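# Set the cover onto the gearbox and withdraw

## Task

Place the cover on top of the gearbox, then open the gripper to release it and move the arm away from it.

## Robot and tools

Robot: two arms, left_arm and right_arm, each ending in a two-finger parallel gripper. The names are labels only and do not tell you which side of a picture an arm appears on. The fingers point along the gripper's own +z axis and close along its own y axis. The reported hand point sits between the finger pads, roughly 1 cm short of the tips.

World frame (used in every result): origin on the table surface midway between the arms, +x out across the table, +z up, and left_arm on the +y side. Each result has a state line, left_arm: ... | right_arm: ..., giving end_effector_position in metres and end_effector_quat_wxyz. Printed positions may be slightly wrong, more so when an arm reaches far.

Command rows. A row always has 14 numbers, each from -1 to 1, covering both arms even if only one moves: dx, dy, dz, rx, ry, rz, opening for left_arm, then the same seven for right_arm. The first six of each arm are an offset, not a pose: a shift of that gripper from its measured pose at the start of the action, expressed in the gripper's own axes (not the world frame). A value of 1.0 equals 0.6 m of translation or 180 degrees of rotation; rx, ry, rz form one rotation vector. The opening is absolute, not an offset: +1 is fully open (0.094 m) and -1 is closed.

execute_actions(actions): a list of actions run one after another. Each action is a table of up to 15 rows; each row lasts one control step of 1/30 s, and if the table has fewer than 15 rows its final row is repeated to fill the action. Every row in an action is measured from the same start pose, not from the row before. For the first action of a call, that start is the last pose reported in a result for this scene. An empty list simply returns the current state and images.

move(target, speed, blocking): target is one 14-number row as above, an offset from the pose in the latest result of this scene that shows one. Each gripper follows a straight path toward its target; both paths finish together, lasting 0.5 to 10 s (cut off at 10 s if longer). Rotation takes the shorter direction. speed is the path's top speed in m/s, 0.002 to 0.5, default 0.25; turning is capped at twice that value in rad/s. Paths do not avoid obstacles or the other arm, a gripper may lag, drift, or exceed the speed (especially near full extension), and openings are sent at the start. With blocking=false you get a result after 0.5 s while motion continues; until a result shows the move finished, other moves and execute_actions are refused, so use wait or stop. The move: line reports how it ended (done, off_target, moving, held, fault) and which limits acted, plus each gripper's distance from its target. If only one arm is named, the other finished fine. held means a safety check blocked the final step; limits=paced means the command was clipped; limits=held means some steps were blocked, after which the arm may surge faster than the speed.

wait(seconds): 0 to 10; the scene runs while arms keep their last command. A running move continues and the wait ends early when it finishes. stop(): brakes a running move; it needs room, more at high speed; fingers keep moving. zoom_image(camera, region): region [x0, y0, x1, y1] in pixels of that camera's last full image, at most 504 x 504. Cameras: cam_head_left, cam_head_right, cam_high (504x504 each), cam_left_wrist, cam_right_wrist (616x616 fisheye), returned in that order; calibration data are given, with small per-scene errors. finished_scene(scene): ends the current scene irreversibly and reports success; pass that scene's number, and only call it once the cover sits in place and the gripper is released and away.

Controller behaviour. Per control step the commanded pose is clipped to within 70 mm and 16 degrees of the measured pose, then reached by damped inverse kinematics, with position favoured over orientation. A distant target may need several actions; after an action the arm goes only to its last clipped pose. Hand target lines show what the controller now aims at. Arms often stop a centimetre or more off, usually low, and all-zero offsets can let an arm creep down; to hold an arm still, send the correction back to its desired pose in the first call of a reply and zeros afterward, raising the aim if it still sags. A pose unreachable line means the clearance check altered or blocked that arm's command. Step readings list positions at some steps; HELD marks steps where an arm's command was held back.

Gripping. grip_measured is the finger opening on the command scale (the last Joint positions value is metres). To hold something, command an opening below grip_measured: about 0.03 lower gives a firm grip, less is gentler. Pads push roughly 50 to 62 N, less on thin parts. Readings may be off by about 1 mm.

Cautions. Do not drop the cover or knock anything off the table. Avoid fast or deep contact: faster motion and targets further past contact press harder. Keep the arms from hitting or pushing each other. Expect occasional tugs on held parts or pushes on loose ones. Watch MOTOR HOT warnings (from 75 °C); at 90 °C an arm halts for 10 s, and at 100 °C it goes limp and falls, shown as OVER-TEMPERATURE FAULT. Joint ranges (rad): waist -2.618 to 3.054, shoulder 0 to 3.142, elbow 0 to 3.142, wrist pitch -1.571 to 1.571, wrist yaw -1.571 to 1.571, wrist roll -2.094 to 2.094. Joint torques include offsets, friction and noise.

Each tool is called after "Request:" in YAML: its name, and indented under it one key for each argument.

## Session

Request:
execute_actions:
  actions: []

Scene clock: 0.00 s.
left_arm: end_effector_position=(+0.3805, +0.3172, +0.1628) grip_measured=+1.000 end_effector_quat_wxyz=(-0.340, +0.720, -0.605, +0.017) | right_arm: end_effector_position=(+0.6152, -0.4506, +0.3749) grip_measured=+1.000 end_effector_quat_wxyz=(+0.539, -0.540, +0.582, -0.281)
Joint positions: left_arm=[ 0.16   1.689  1.372 -0.754 -0.506 -1.65   0.094] | right_arm=[-0.394  2.199  2.427 -0.587 -0.732 -1.474  0.094]
Joint velocities: left_arm=[-0.002 -0.012 -0.017 -0.081  0.007 -0.022  0.   ] | right_arm=[-0.002 -0.012 -0.002 -0.051  0.022  0.007  0.   ]
Joint torques (N m, as the arm reports them, + toward a larger angle): no reading
Motor temperatures (°C, as the motors report them): left_arm=[22 27 23 28 23 21] | right_arm=[20 31 25 27 21 21]
Hand target (left_arm): +0.382, +0.319, +0.174; -0.353, +0.719, -0.599, +0.021
Hand target (right_arm): +0.612, -0.448, +0.381; +0.542, -0.540, +0.580, -0.281
camera_calibration (this result's frames):
cam_left_wrist: T_world_to_cam=[[0.911267, -0.093994, 0.400946, -0.380477], [-0.154235, -0.98064, 0.120651, 0.360776], [0.381844, -0.171785, -0.908122, 0.173867], [0, 0, 0, 1]] pos_world=[0.33597, 0.347897, 0.266915]
cam_right_wrist: T_world_to_cam=[[0.317779, -0.211614, 0.924249, -0.637855], [-0.573174, -0.819379, 0.00946785, -0.0105804], [0.755307, -0.532764, -0.381673, -0.473078], [0, 0, 0, 1]] pos_world=[0.553952, -0.395687, 0.409075]

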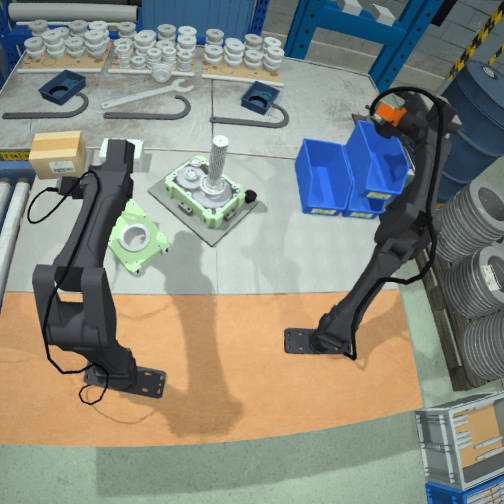

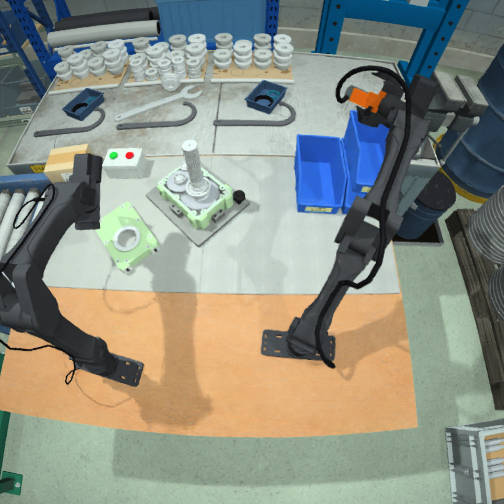

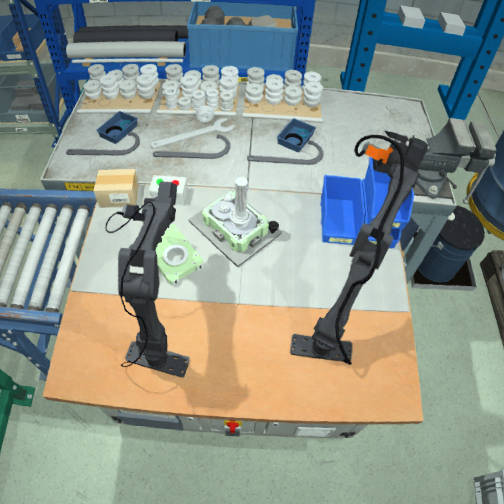

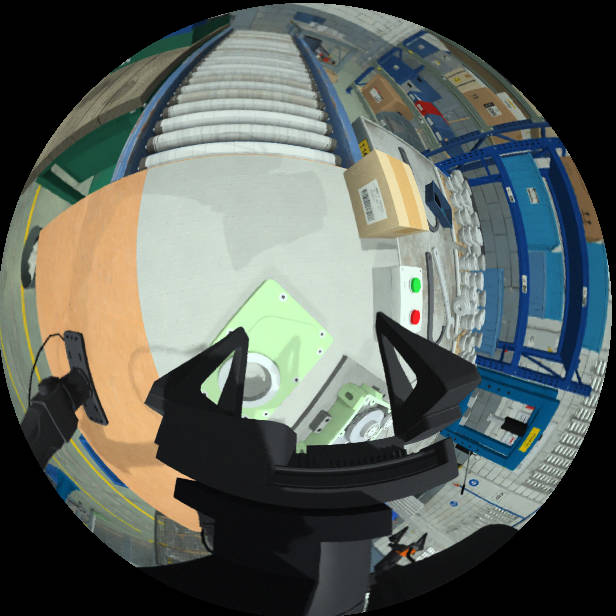

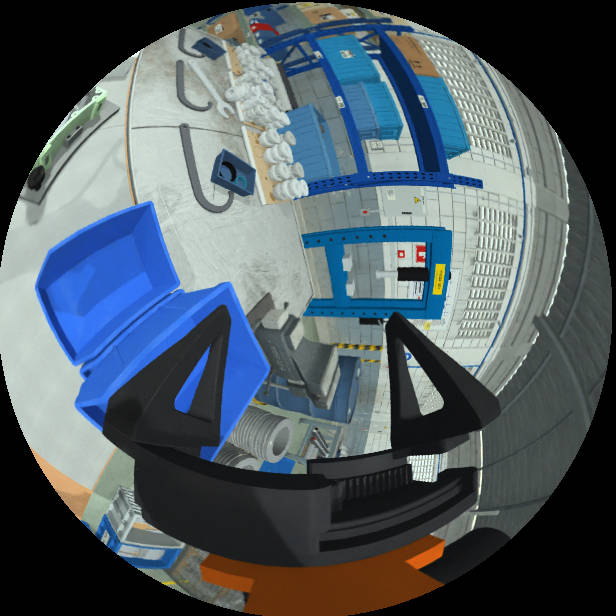

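Request:
move:
  target: [-0.08,0.258,-0.13,0.31,0.318,0.012,0.3,-0.605,0.39,-0.32,-0.176,0.051,0.324,0.2]

Scene clock: 16.07 s.
left_arm: end_effector_position=(+0.2016, +0.3134, +0.1590) grip_measured=+0.302 end_effector_quat_wxyz=(+0.330, -0.412, +0.597, -0.604) | right_arm: end_effector_position=(+0.3108, -0.0959, +0.3436) grip_measured=+0.203 end_effector_quat_wxyz=(+0.409, -0.287, +0.854, +0.144)
Joint positions: left_arm=[ 1.288  1.236  0.447 -0.522  1.516 -0.364  0.061] | right_arm=[ 0.619  1.18   1.511 -1.01  -0.116 -0.079  0.057]
Joint velocities: left_arm=[ 0.002  0.081  0.11  -0.3   -0.066  0.256 -0.   ] | right_arm=[-0.012  0.007 -0.017  0.007  0.037 -0.081 -0.001]
Joint torques (N m, as the arm reports them, + toward a larger angle): left_arm=[ 0.95 -1.87  6.74  0.22  0.79  0.17] | right_arm=[ 0.86 -4.32  4.42  1.45  0.06  0.05]
Motor temperatures (°C, as the motors report them): left_arm=[22 29 24 28 23 21] | right_arm=[20 35 26 29 21 21]
Hand target (left_arm): +0.202, +0.318, +0.166; +0.340, -0.405, +0.595, -0.605
Hand target (right_arm): +0.303, -0.098, +0.340; +0.402, -0.288, +0.857, +0.143
Off the commanded pose (left_arm): 0.005 m, 6 deg.
Off the commanded pose (right_arm): 0.018 m, 2 deg.
move: off_target (left_arm, right_arm)
camera_calibration (this result's frames):
cam_left_wrist: T_world_to_cam=[[0.0577738, -0.106002, 0.992686, -0.134542], [-0.906569, -0.421988, 0.00770083, 0.324465], [0.418085, -0.900383, -0.120478, 0.333806], [0, 0, 0, 1]] pos_world=[0.162364, 0.423212, 0.171276]
cam_right_wrist: T_world_to_cam=[[0.633314, -0.773402, 0.0276367, -0.281027], [-0.771464, -0.63375, -0.0566086, 0.208082], [0.0612959, 0.0145303, -0.998014, 0.413831], [0, 0, 0, 1]] pos_world=[0.31314, -0.0914876, 0.432555]

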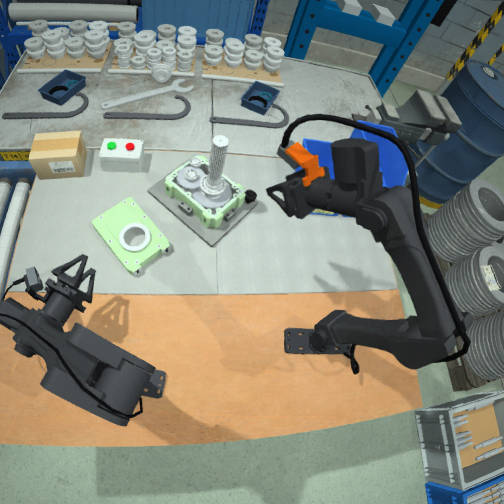

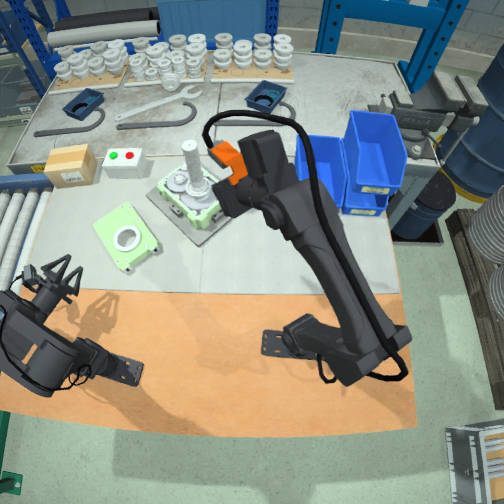

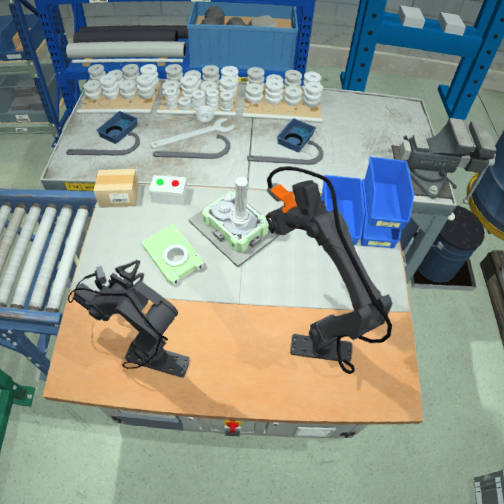

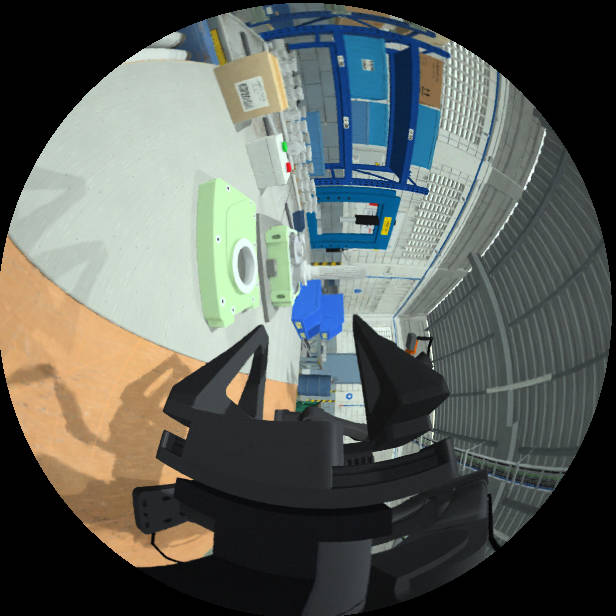

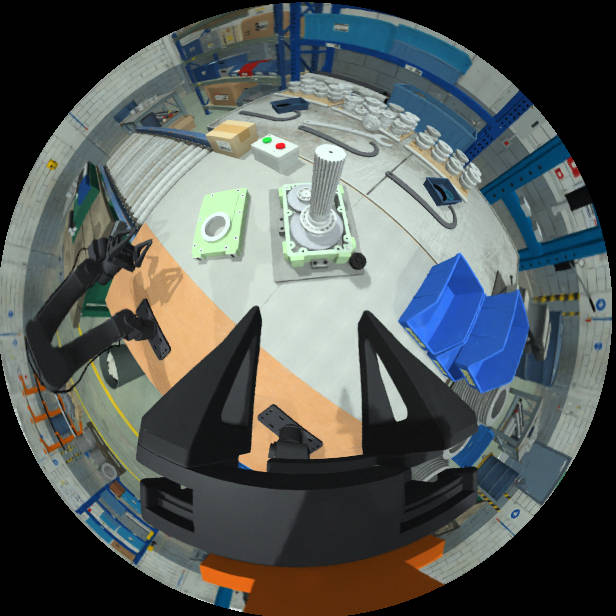

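Request:
move:
  target: [0,-0.01,0,0,0,0,0.3,0.115,0.28,0.42,0,0,0,0.2]

Scene clock: 21.50 s.
left_arm: end_effector_position=(+0.2008, +0.3120, +0.1573) grip_measured=+0.302 end_effector_quat_wxyz=(+0.316, -0.426, +0.592, -0.606) | right_arm: end_effector_position=(+0.3237, +0.1256, +0.1186) grip_measured=+0.203 end_effector_quat_wxyz=(+0.390, -0.294, +0.862, +0.137)
Joint positions: left_arm=[ 1.288  1.24   0.454 -0.568  1.505 -0.361  0.061] | right_arm=[ 1.159  1.792  1.179 -0.143  0.289  0.271  0.057]
Joint velocities: left_arm=[-0.002  0.002 -0.007  0.022 -0.066 -0.081 -0.001] | right_arm=[-0.007 -0.007 -0.022  0.022  0.037 -0.007  0.001]
Joint torques (N m, as the arm reports them, + toward a larger angle): left_arm=[-0.12 -4.19  5.84  0.46  0.71 -0.03] | right_arm=[ 0.47 -8.82  7.81  1.81  0.23  0.06]
Motor temperatures (°C, as the motors report them): left_arm=[22 28 24 28 23 21] | right_arm=[20 35 26 29 21 21]
Hand target (left_arm): +0.202, +0.314, +0.165; +0.330, -0.412, +0.598, -0.604
Hand target (right_arm): +0.327, +0.134, +0.134; +0.407, -0.286, +0.855, +0.147
Off the commanded pose (left_arm): 0.008 m, 2 deg.
Off the commanded pose (right_arm): 0.018 m, 3 deg.
move: off_target (right_arm)
camera_calibration (this result's frames):
cam_left_wrist: T_world_to_cam=[[0.0852046, -0.076006, 0.99346, -0.147967], [-0.904862, -0.423297, 0.0452211, 0.317325], [0.417091, -0.902797, -0.104842, 0.331237], [0, 0, 0, 1]] pos_world=[0.161586, 0.422116, 0.167377]
cam_right_wrist: T_world_to_cam=[[0.639951, -0.76777, 0.0315027, -0.114903], [-0.767851, -0.640515, -0.0120892, 0.340026], [0.0294596, -0.0164529, -0.999431, 0.199599], [0, 0, 0, 1]] pos_world=[0.328742, 0.132857, 0.207216]

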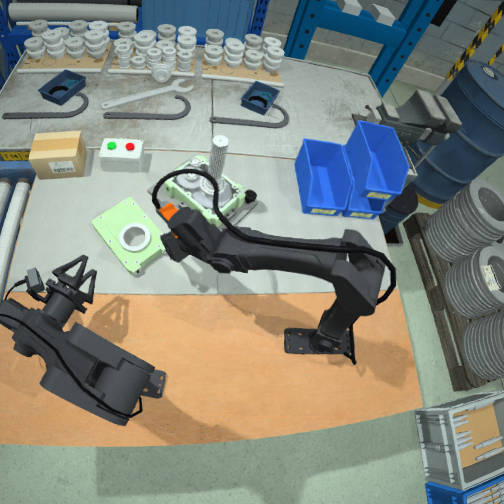

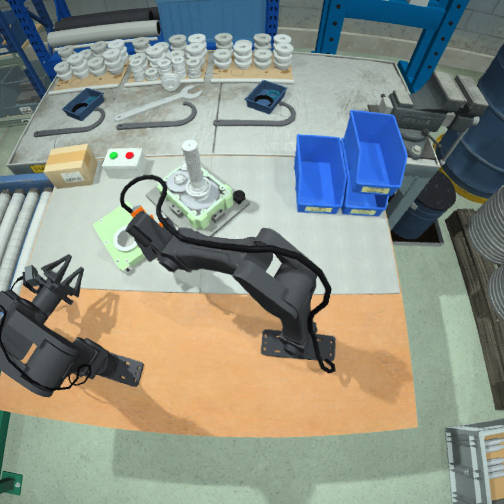

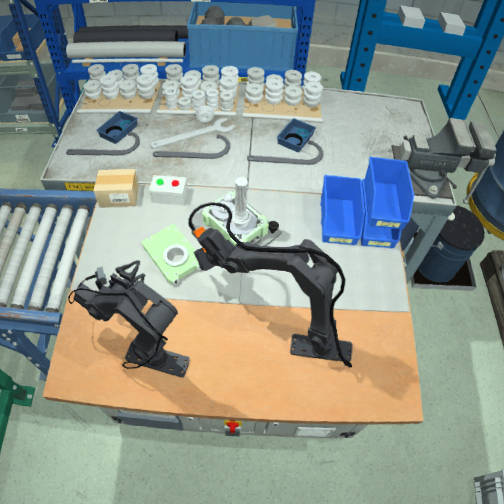

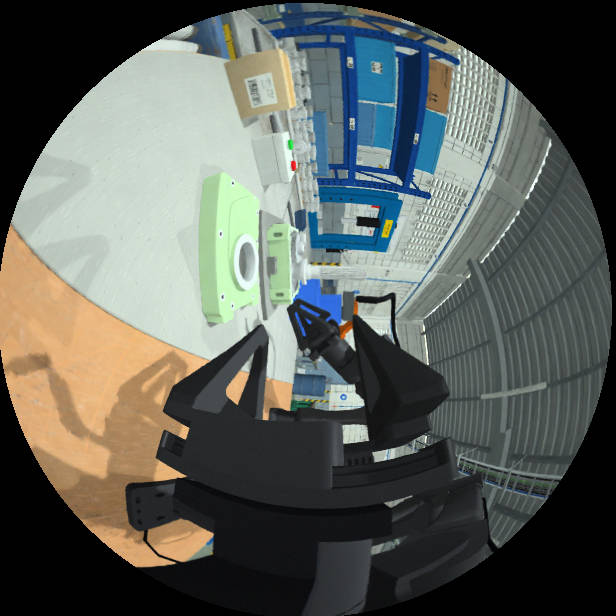

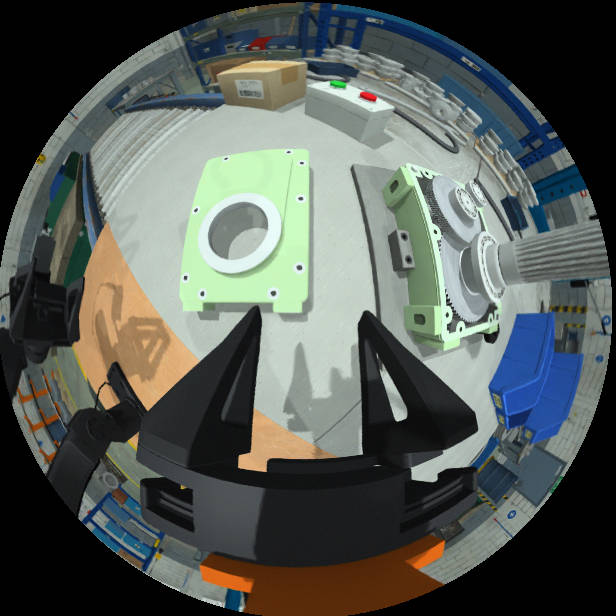

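Request:
move:
  target: [0,-0.012,0,0,0,0,0.3,0.094,0.03,0.083,0,0,0,0.0]
  speed: 0.12

Scene clock: 25.57 s.
left_arm: end_effector_position=(+0.2009, +0.3125, +0.1554) grip_measured=+0.302 end_effector_quat_wxyz=(+0.305, -0.439, +0.587, -0.608) | right_arm: end_effector_position=(+0.3153, +0.1398, +0.0455) grip_measured=+0.003 end_effector_quat_wxyz=(+0.387, -0.295, +0.863, +0.138)
Joint positions: left_arm=[ 1.288  1.24   0.454 -0.568  1.494 -0.394  0.061] | right_arm=[1.194 1.958 1.079 0.111 0.308 0.298 0.047]
Joint velocities: left_arm=[-0.017  0.012  0.017 -0.051  0.007  0.022 -0.001] | right_arm=[ 0.012 -0.017 -0.012  0.037  0.037 -0.022 -0.   ]
Joint torques (N m, as the arm reports them, + toward a larger angle): left_arm=[-0.2  -4.89  6.01  0.31  0.71 -0.01] | right_arm=[ 0.71 -9.13  4.5   1.67  0.26  0.11]
Motor temperatures (°C, as the motors report them): left_arm=[22 28 24 27 23 21] | right_arm=[20 35 27 29 21 21]
Hand target (left_arm): +0.202, +0.312, +0.164; +0.316, -0.426, +0.592, -0.607
Hand target (right_arm): +0.312, +0.140, +0.043; +0.390, -0.294, +0.862, +0.137
Off the commanded pose (left_arm): 0.009 m, 2 deg.
Off the commanded pose (right_arm): 0.003 m, 0 deg.
move: done
camera_calibration (this result's frames):
cam_left_wrist: T_world_to_cam=[[0.109588, -0.0514538, 0.992644, -0.158475], [-0.901391, -0.426027, 0.0774303, 0.312813], [0.418909, -0.903246, -0.0930673, 0.329349], [0, 0, 0, 1]] pos_world=[0.161366, 0.422596, 0.16374]
cam_right_wrist: T_world_to_cam=[[0.642659, -0.76565, 0.0277282, -0.0973754], [-0.765811, -0.643032, -0.00657501, 0.341202], [0.0228643, -0.0170091, -0.999594, 0.129254], [0, 0, 0, 1]] pos_world=[0.32092, 0.147047, 0.134145]

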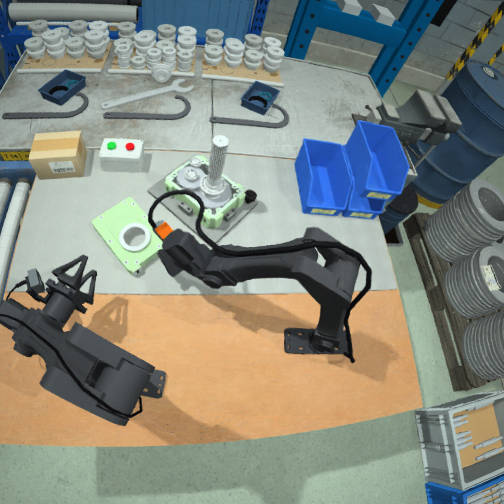

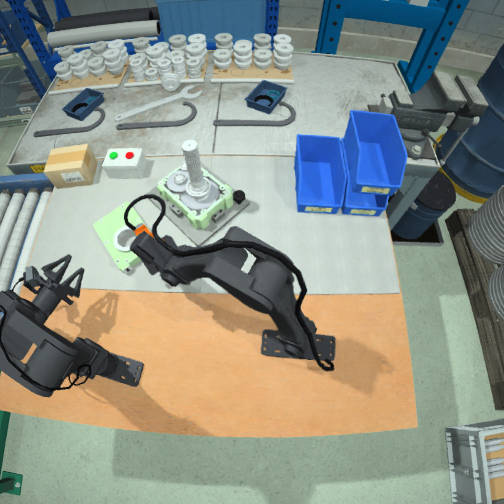

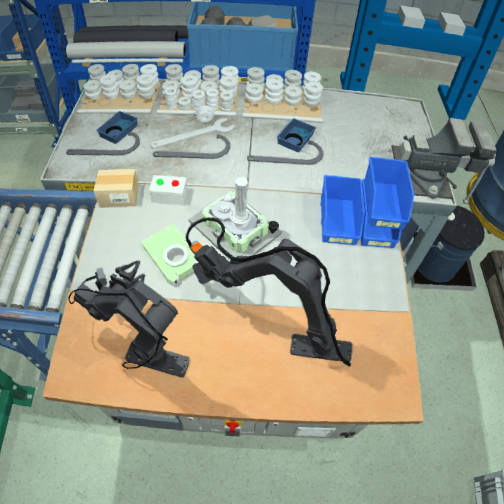

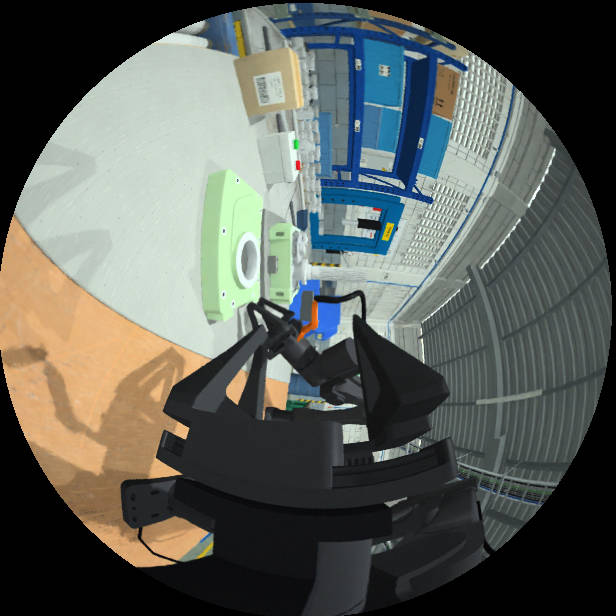

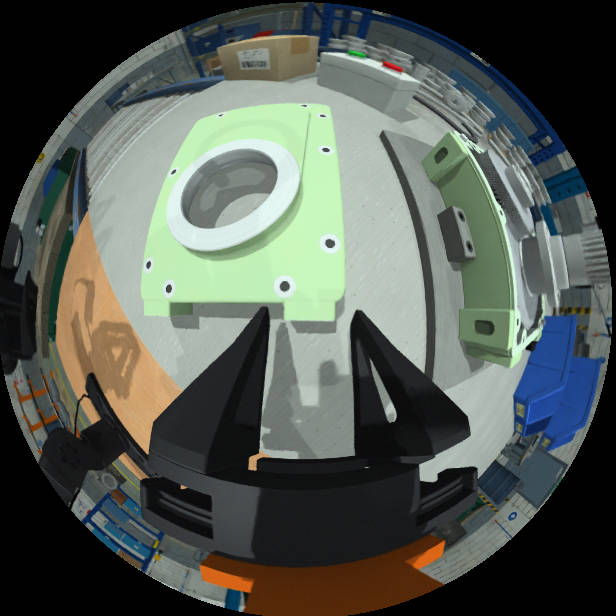

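Down 1.5 cm, slightly forward, grip, lift.

Request:
execute_actions:
  actions:
    - [[0,-0.015,0,0,0,0,0.3,0.019,0,0.017,0,0,0,0]]
    - [[0,-0.015,0,0,0,0,0.3,-0.012,0,0.01,0,0,0,0]]
    - [[0,-0.015,0,0,0,0,0.3,-0.008,0,0.004,0,0,0,-0.6]]
    - [[0,-0.015,0,0,0,0,0.3,-0.085,0,-0.055,0,0,0,-0.6]]
    - [[0,-0.015,0,0,0,0,0.3,-0.085,0,-0.055,0,0,0,-0.6]]
    - [[0,-0.015,0,0,0,0,0.3,-0.085,0,-0.055,0,0,0,-0.6]]

Scene clock: 33.17 s.
left_arm: end_effector_position=(+0.2008, +0.3150, +0.1441) grip_measured=+0.302 end_effector_quat_wxyz=(-0.234, +0.518, -0.548, +0.613) | right_arm: end_effector_position=(+0.3138, +0.1375, +0.1158) grip_measured=-0.446 end_effector_quat_wxyz=(+0.284, -0.331, +0.897, +0.073)
Joint positions: left_arm=[ 1.288  1.24   0.454 -0.57   1.429 -0.609  0.061] | right_arm=[ 1.176  1.952  1.552 -0.627  0.254  0.293  0.026]
Joint velocities: left_arm=[-0.017 -0.002  0.012  0.037  0.037 -0.022 -0.001] | right_arm=[-0.007  0.061 -0.027 -0.037 -0.051 -0.022  0.001]
Joint torques (N m, as the arm reports them, + toward a larger angle): left_arm=[-0.46 -4.51  6.66  0.3   0.71 -0.03] | right_arm=[ -0.43 -12.71   8.98   1.64   0.2   -0.02]
Motor temperatures (°C, as the motors report them): left_arm=[22 28 25 27 23 20] | right_arm=[20 35 27 29 21 21]
Hand target (left_arm): +0.203, +0.317, +0.154; -0.245, +0.505, -0.555, +0.613
Hand target (right_arm): +0.324, +0.147, +0.149; +0.320, -0.321, +0.886, +0.096
Off the commanded pose (left_arm): 0.011 m, 2 deg.
Off the commanded pose (right_arm): 0.036 m, 5 deg.
Step readings (end_effector_position; steps 1 to 15: 1st action; 16 to 30: 2nd action; 31 to 45: 3rd action; 46 to 60: 4th action; 61 to 75: 5th action; 76 to 90: 6th action):
0: left_arm (+0.2009, +0.3125, +0.1554) | right_arm (+0.3154, +0.1400, +0.0458)
1: left_arm (+0.2009, +0.3125, +0.1552) | right_arm (+0.3156, +0.1405, +0.0454)
2: left_arm (+0.2009, +0.3125, +0.1549) | right_arm (+0.3162, +0.1415, +0.0446)
4: left_arm (+0.2009, +0.3126, +0.1543) | right_arm (+0.3167, +0.1423, +0.0447)
8: left_arm (+0.2009, +0.3127, +0.1538) | right_arm (+0.3168, +0.1423, +0.0446)
15: left_arm (+0.2009, +0.3128, +0.1535) | right_arm (+0.3168, +0.1423, +0.0446)
16: left_arm (+0.2009, +0.3128, +0.1533) | right_arm (+0.3169, +0.1425, +0.0449)
17: left_arm (+0.2009, +0.3129, +0.1529) | right_arm (+0.3170, +0.1427, +0.0452)
19: left_arm (+0.2009, +0.3130, +0.1525) | right_arm (+0.3169, +0.1428, +0.0453)
23: left_arm (+0.2009, +0.3131, +0.1519) | right_arm (+0.3170, +0.1432, +0.0454)
30: left_arm (+0.2009, +0.3132, +0.1517) | right_arm (+0.3170, +0.1431, +0.0454)
31: left_arm (+0.2009, +0.3132, +0.1514) | right_arm (+0.3167, +0.1433, +0.0453)
32: left_arm (+0.2009, +0.3133, +0.1511) | right_arm (+0.3168, +0.1432, +0.0453)
34: left_arm (+0.2009, +0.3134, +0.1506) | right_arm (+0.3167, +0.1433, +0.0452)
38: left_arm (+0.2009, +0.3135, +0.1501) | right_arm (+0.3167, +0.1433, +0.0452)
45: left_arm (+0.2009, +0.3136, +0.1498) | right_arm (+0.3167, +0.1433, +0.0452)
46: left_arm (+0.2009, +0.3137, +0.1496) | right_arm (+0.3165, +0.1439, +0.0485)
47: left_arm (+0.2009, +0.3138, +0.1492) | right_arm (+0.3155, +0.1427, +0.0506)
49: left_arm (+0.2009, +0.3139, +0.1487) | right_arm (+0.3151, +0.1418, +0.0606)
53: left_arm (+0.2009, +0.3140, +0.1482) | right_arm (+0.3166, +0.1429, +0.0750)
60: left_arm (+0.2009, +0.3141, +0.1479) | right_arm (+0.3118, +0.1364, +0.0677)
61: left_arm (+0.2009, +0.3141, +0.1476) | right_arm (+0.3112, +0.1363, +0.0694)
62: left_arm (+0.2009, +0.3142, +0.1473) | right_arm (+0.3104, +0.1357, +0.0715)
64: left_arm (+0.2008, +0.3143, +0.1468) | right_arm (+0.3124, +0.1371, +0.0821)
68: left_arm (+0.2008, +0.3145, +0.1463) | right_arm (+0.3154, +0.1398, +0.0956)
75: left_arm (+0.2008, +0.3145, +0.1461) | right_arm (+0.3112, +0.1344, +0.0908)
76: left_arm (+0.2008, +0.3146, +0.1458) | right_arm (+0.3107, +0.1345, +0.0924)
77: left_arm (+0.2008, +0.3147, +0.1455) | right_arm (+0.3108, +0.1346, +0.0951)
79: left_arm (+0.2008, +0.3148, +0.1450) | right_arm (+0.3139, +0.1379, +0.1075)
83: left_arm (+0.2008, +0.3150, +0.1445) | right_arm (+0.3191, +0.1443, +0.1290)
90: end_effector_position above
camera_calibration (this result's frames):
cam_left_wrist: T_world_to_cam=[[0.257085, 0.117622, 0.959204, -0.225206], [-0.858156, -0.428634, 0.282564, 0.277264], [0.444383, -0.895789, -0.00925717, 0.311103], [0, 0, 0, 1]] pos_world=[0.157584, 0.424016, 0.140554]
cam_right_wrist: T_world_to_cam=[[0.666367, -0.740894, 0.0838539, -0.117454], [-0.734272, -0.632509, 0.24653, 0.298425], [-0.129614, -0.225851, -0.965501, 0.272119], [0, 0, 0, 1]] pos_world=[0.332663, 0.163194, 0.199009]

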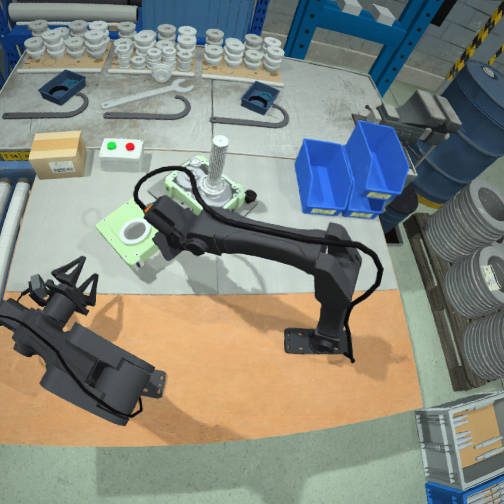

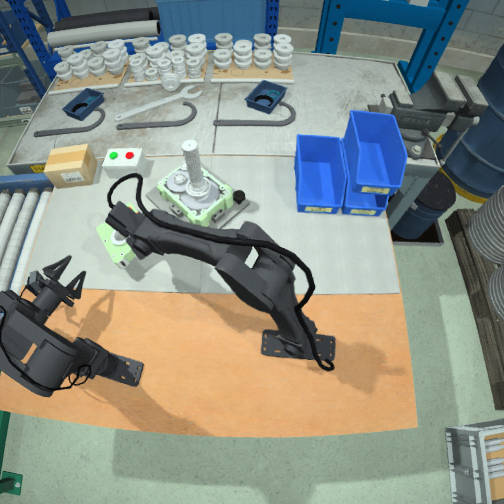

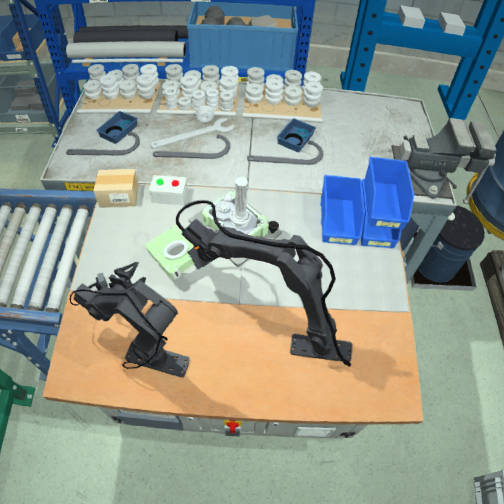

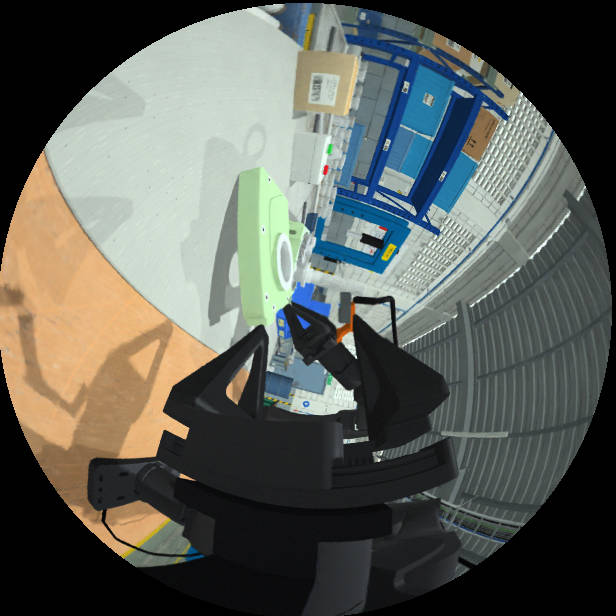

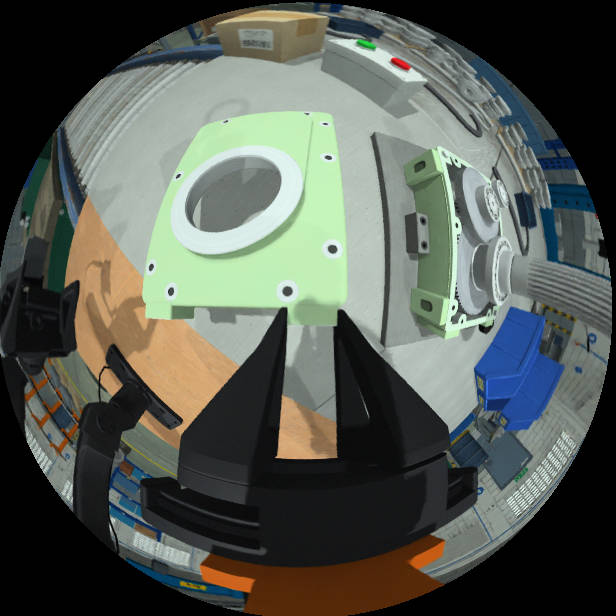

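Request:
execute_actions:
  actions:
    - [[-0.031,0.035,0.04,0,0,0,0.3,-0.053,0,-0.037,0,-0.03,0,-0.6]]
    - [[-0.031,0.035,0.04,0,0,0,0.3,-0.053,0,-0.037,0,-0.03,0,-0.6]]

Scene clock: 40.47 s.
left_arm: end_effector_position=(+0.2321, +0.3093, +0.0731) grip_measured=+0.302 end_effector_quat_wxyz=(-0.171, +0.536, -0.556, +0.612) | right_arm: end_effector_position=(+0.3136, +0.1371, +0.1150) grip_measured=-0.446 end_effector_quat_wxyz=(+0.283, -0.333, +0.897, +0.072)
Joint positions: left_arm=[ 1.119  1.582  0.322  0.227  1.345 -1.046  0.061] | right_arm=[ 1.176  1.953  1.552 -0.629  0.254  0.289  0.026]
Joint velocities: left_arm=[-0.027  0.002 -0.178  0.593  0.007 -0.447 -0.   ] | right_arm=[ 0.012  0.007  0.007 -0.037 -0.007 -0.081 -0.   ]
Joint torques (N m, as the arm reports them, + toward a larger angle): left_arm=[-0.78 -4.9   3.11  0.96  0.57  0.01] | right_arm=[  0.22 -12.9    9.1    1.37   0.4   -0.14]
Motor temperatures (°C, as the motors report them): left_arm=[22 28 25 27 23 20] | right_arm=[20 37 28 29 21 21]
Hand target (left_arm): +0.236, +0.310, +0.078; -0.185, +0.524, -0.561, +0.614
Hand target (right_arm): +0.322, +0.146, +0.151; +0.325, -0.328, +0.883, +0.087
Off the commanded pose (left_arm): 0.006 m, 3 deg.
Off the commanded pose (right_arm): 0.039 m, 5 deg.
Step readings (end_effector_position; steps 1 to 15: 1st action; 16 to 30: 2nd action):
0: left_arm (+0.2008, +0.3151, +0.1441) | right_arm (+0.3135, +0.1372, +0.1150)
1: left_arm (+0.2021, +0.3148, +0.1419) | right_arm (+0.3135, +0.1372, +0.1150)
2: left_arm (+0.2051, +0.3140, +0.1369) | right_arm (+0.3135, +0.1371, +0.1150)
4: left_arm (+0.2097, +0.3117, +0.1238) | right_arm (+0.3135, +0.1371, +0.1150)
8: left_arm (+0.2141, +0.3095, +0.1120) | right_arm (+0.3136, +0.1371, +0.1150)
15: left_arm (+0.2169, +0.3125, +0.1074) | right_arm (+0.3136, +0.1371, +0.1150)
16: left_arm (+0.2180, +0.3117, +0.1048) | right_arm (+0.3136, +0.1371, +0.1150)
17: left_arm (+0.2208, +0.3100, +0.0988) | right_arm (+0.3136, +0.1371, +0.1150)
19: left_arm (+0.2244, +0.3060, +0.0834) | right_arm (+0.3136, +0.1371, +0.1150)
23: left_arm (+0.2288, +0.3057, +0.0732) | right_arm (+0.3136, +0.1371, +0.1150)
30: end_effector_position above
camera_calibration (this result's frames):
cam_left_wrist: T_world_to_cam=[[0.356744, 0.157505, 0.920829, -0.197117], [-0.851021, -0.351799, 0.389874, 0.28844], [0.385354, -0.922729, 0.00853831, 0.312167], [0, 0, 0, 1]] pos_world=[0.195494, 0.420565, 0.0663909]
cam_right_wrist: T_world_to_cam=[[0.668743, -0.738375, 0.0870938, -0.119006], [-0.732163, -0.633644, 0.249864, 0.297305], [-0.129307, -0.230862, -0.964356, 0.271654], [0, 0, 0, 1]] pos_world=[0.332387, 0.163229, 0.19805]

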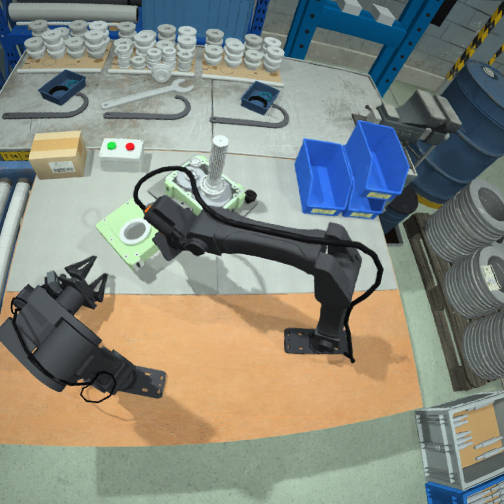

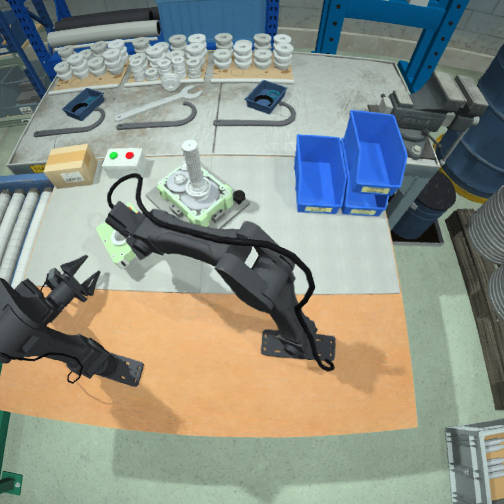

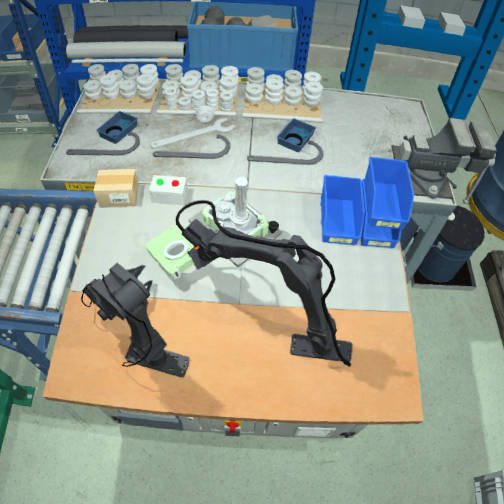

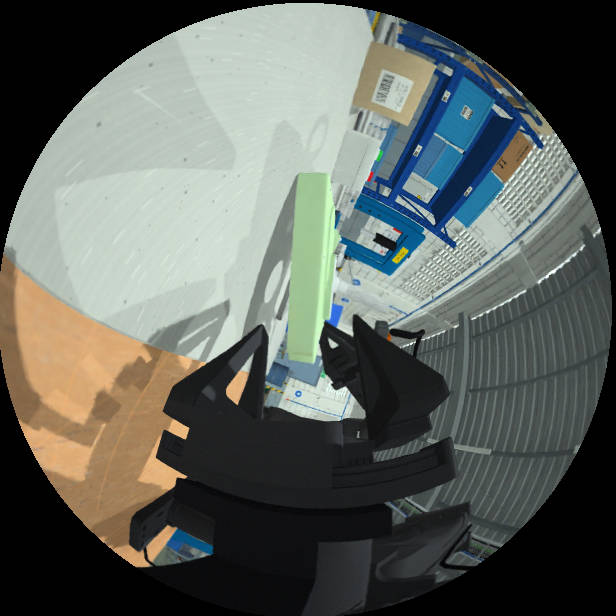

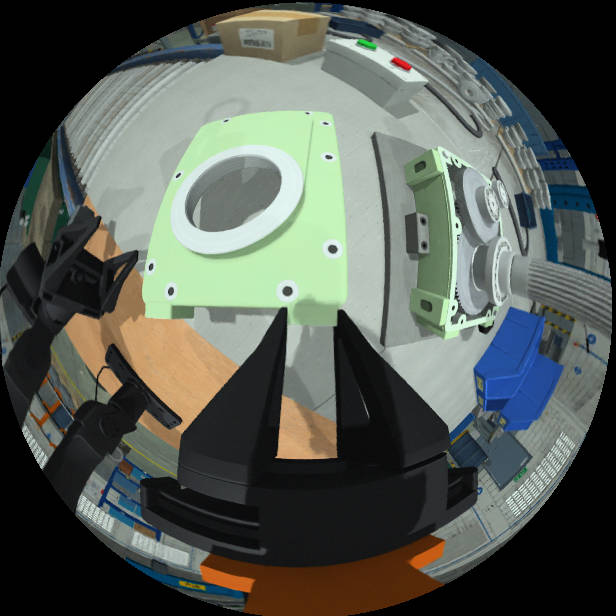

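Request:
execute_actions:
  actions:
    - [[-0.01,-0.02,0.06,0.015,0,0.01,0.3,-0.053,0,-0.037,0,-0.03,0,-0.6]]
    - [[-0.01,-0.02,0.06,0.015,0,0.01,0.3,-0.053,0,-0.037,0,-0.03,0,-0.6]]
    - [[-0.01,-0.02,0.06,0.015,0,0.01,0.3,-0.053,0,-0.037,0,-0.03,0,-0.6]]

Scene clock: 45.63 s.
left_arm: end_effector_position=(+0.3237, +0.2776, +0.0565) grip_measured=+0.302 end_effector_quat_wxyz=(-0.165, +0.531, -0.551, +0.622) | right_arm: end_effector_position=(+0.3139, +0.1368, +0.1151) grip_measured=-0.446 end_effector_quat_wxyz=(+0.284, -0.335, +0.896, +0.070)
Joint positions: left_arm=[ 0.731  1.994  0.367  1.276  1.049 -1.771  0.061] | right_arm=[ 1.176  1.953  1.552 -0.629  0.257  0.284  0.026]
Joint velocities: left_arm=[ 0.002  0.002 -0.007  0.081  0.022 -0.022 -0.   ] | right_arm=[-0.002  0.002 -0.007  0.007  0.007  0.007 -0.001]
Joint torques (N m, as the arm reports them, + toward a larger angle): left_arm=[-0.61 -6.74  4.05  1.8  -0.16 -0.03] | right_arm=[  0.24 -12.85   9.14   1.34   0.4   -0.17]
Motor temperatures (°C, as the motors report them): left_arm=[22 28 24 27 23 20] | right_arm=[20 38 28 29 21 21]
Hand target (left_arm): +0.333, +0.283, +0.065; -0.192, +0.520, -0.550, +0.624
Hand target (right_arm): +0.322, +0.146, +0.151; +0.325, -0.330, +0.882, +0.086
Off the commanded pose (left_arm): 0.014 m, 4 deg.
Off the commanded pose (right_arm): 0.039 m, 5 deg.
Step readings (end_effector_position; steps 1 to 15: 1st action; 16 to 30: 2nd action; 31 to 45: 3rd action):
0: left_arm (+0.2352, +0.3135, +0.0759) | right_arm (+0.3136, +0.1371, +0.1150)
1: left_arm (+0.2377, +0.3114, +0.0748) | right_arm (+0.3136, +0.1371, +0.1150)
2: left_arm (+0.2429, +0.3051, +0.0731) | right_arm (+0.3136, +0.1371, +0.1150)
4: left_arm (+0.2512, +0.2932, +0.0703) | right_arm (+0.3136, +0.1370, +0.1150)
8: left_arm (+0.2599, +0.2946, +0.0690) | right_arm (+0.3136, +0.1370, +0.1150)
15: left_arm (+0.2639, +0.3006, +0.0691) | right_arm (+0.3137, +0.1370, +0.1150)
16: left_arm (+0.2666, +0.2993, +0.0676) | right_arm (+0.3137, +0.1370, +0.1150)
17: left_arm (+0.2722, +0.2942, +0.0657) | right_arm (+0.3137, +0.1370, +0.1150)
19: left_arm (+0.2818, +0.2838, +0.0634) | right_arm (+0.3137, +0.1370, +0.1150)
23: left_arm (+0.2892, +0.2838, +0.0602) | right_arm (+0.3137, +0.1370, +0.1150)
30: left_arm (+0.2964, +0.2917, +0.0639) | right_arm (+0.3137, +0.1370, +0.1150)
31: left_arm (+0.2995, +0.2910, +0.0631) | right_arm (+0.3137, +0.1370, +0.1150)
32: left_arm (+0.3055, +0.2873, +0.0612) | right_arm (+0.3138, +0.1369, +0.1151)
34: left_arm (+0.3155, +0.2776, +0.0570) | right_arm (+0.3138, +0.1369, +0.1151)
38: left_arm (+0.3221, +0.2759, +0.0557) | right_arm (+0.3138, +0.1369, +0.1151)
45: end_effector_position above
camera_calibration (this result's frames):
cam_left_wrist: T_world_to_cam=[[0.346898, 0.173776, 0.921663, -0.21092], [-0.859047, -0.335534, 0.386594, 0.360027], [0.37643, -0.925861, 0.0328859, 0.250076], [0, 0, 0, 1]] pos_world=[0.288312, 0.38899, 0.0469886]
cam_right_wrist: T_world_to_cam=[[0.67022, -0.736467, 0.0917709, -0.120732], [-0.73149, -0.634617, 0.249365, 0.297358], [-0.12541, -0.234259, -0.964051, 0.270944], [0, 0, 0, 1]] pos_world=[0.33241, 0.163265, 0.198133]

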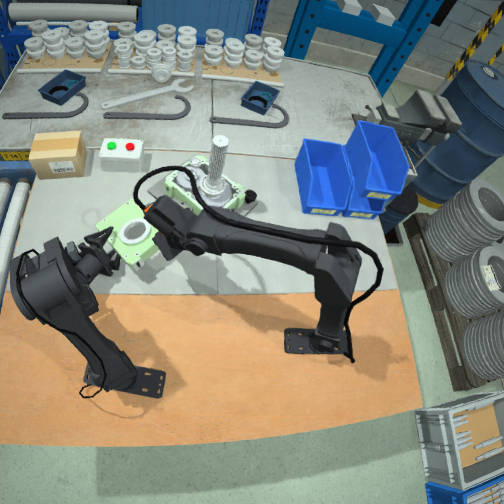

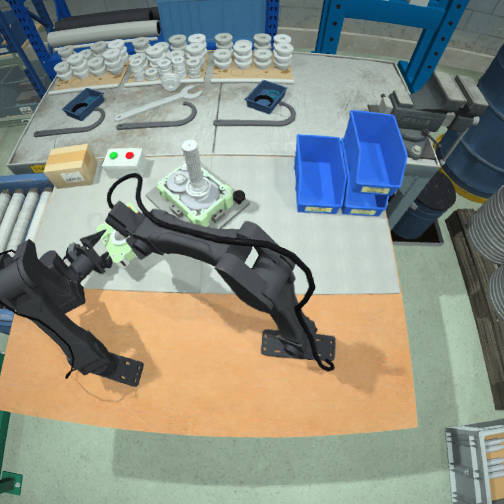

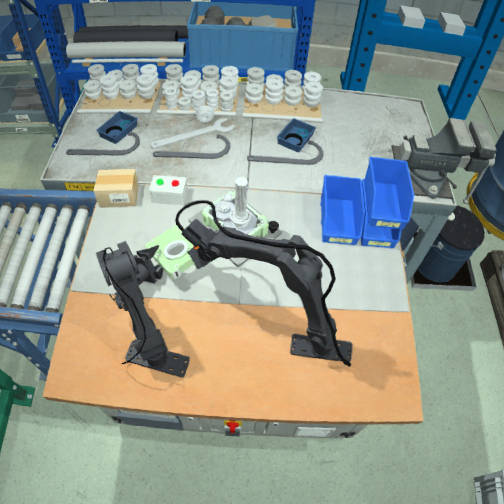

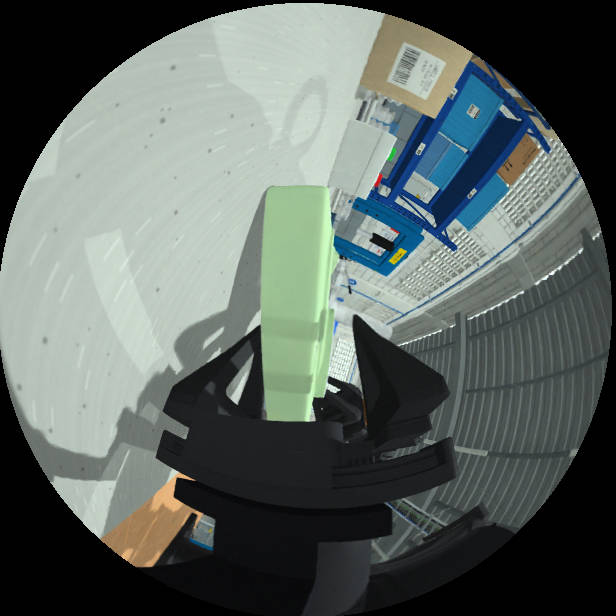

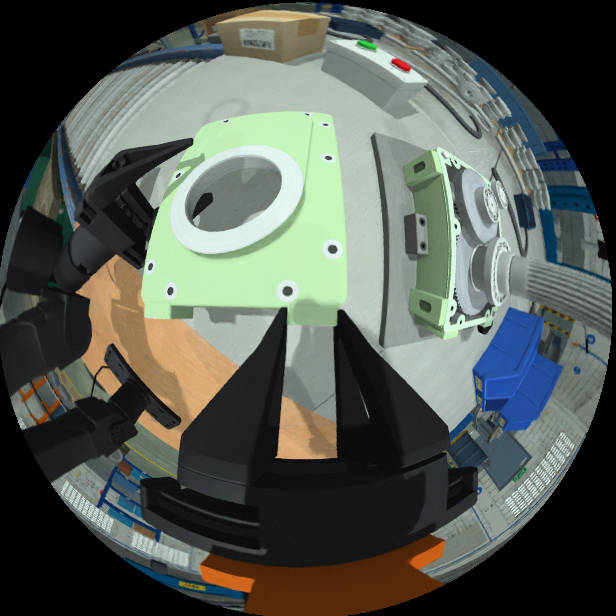

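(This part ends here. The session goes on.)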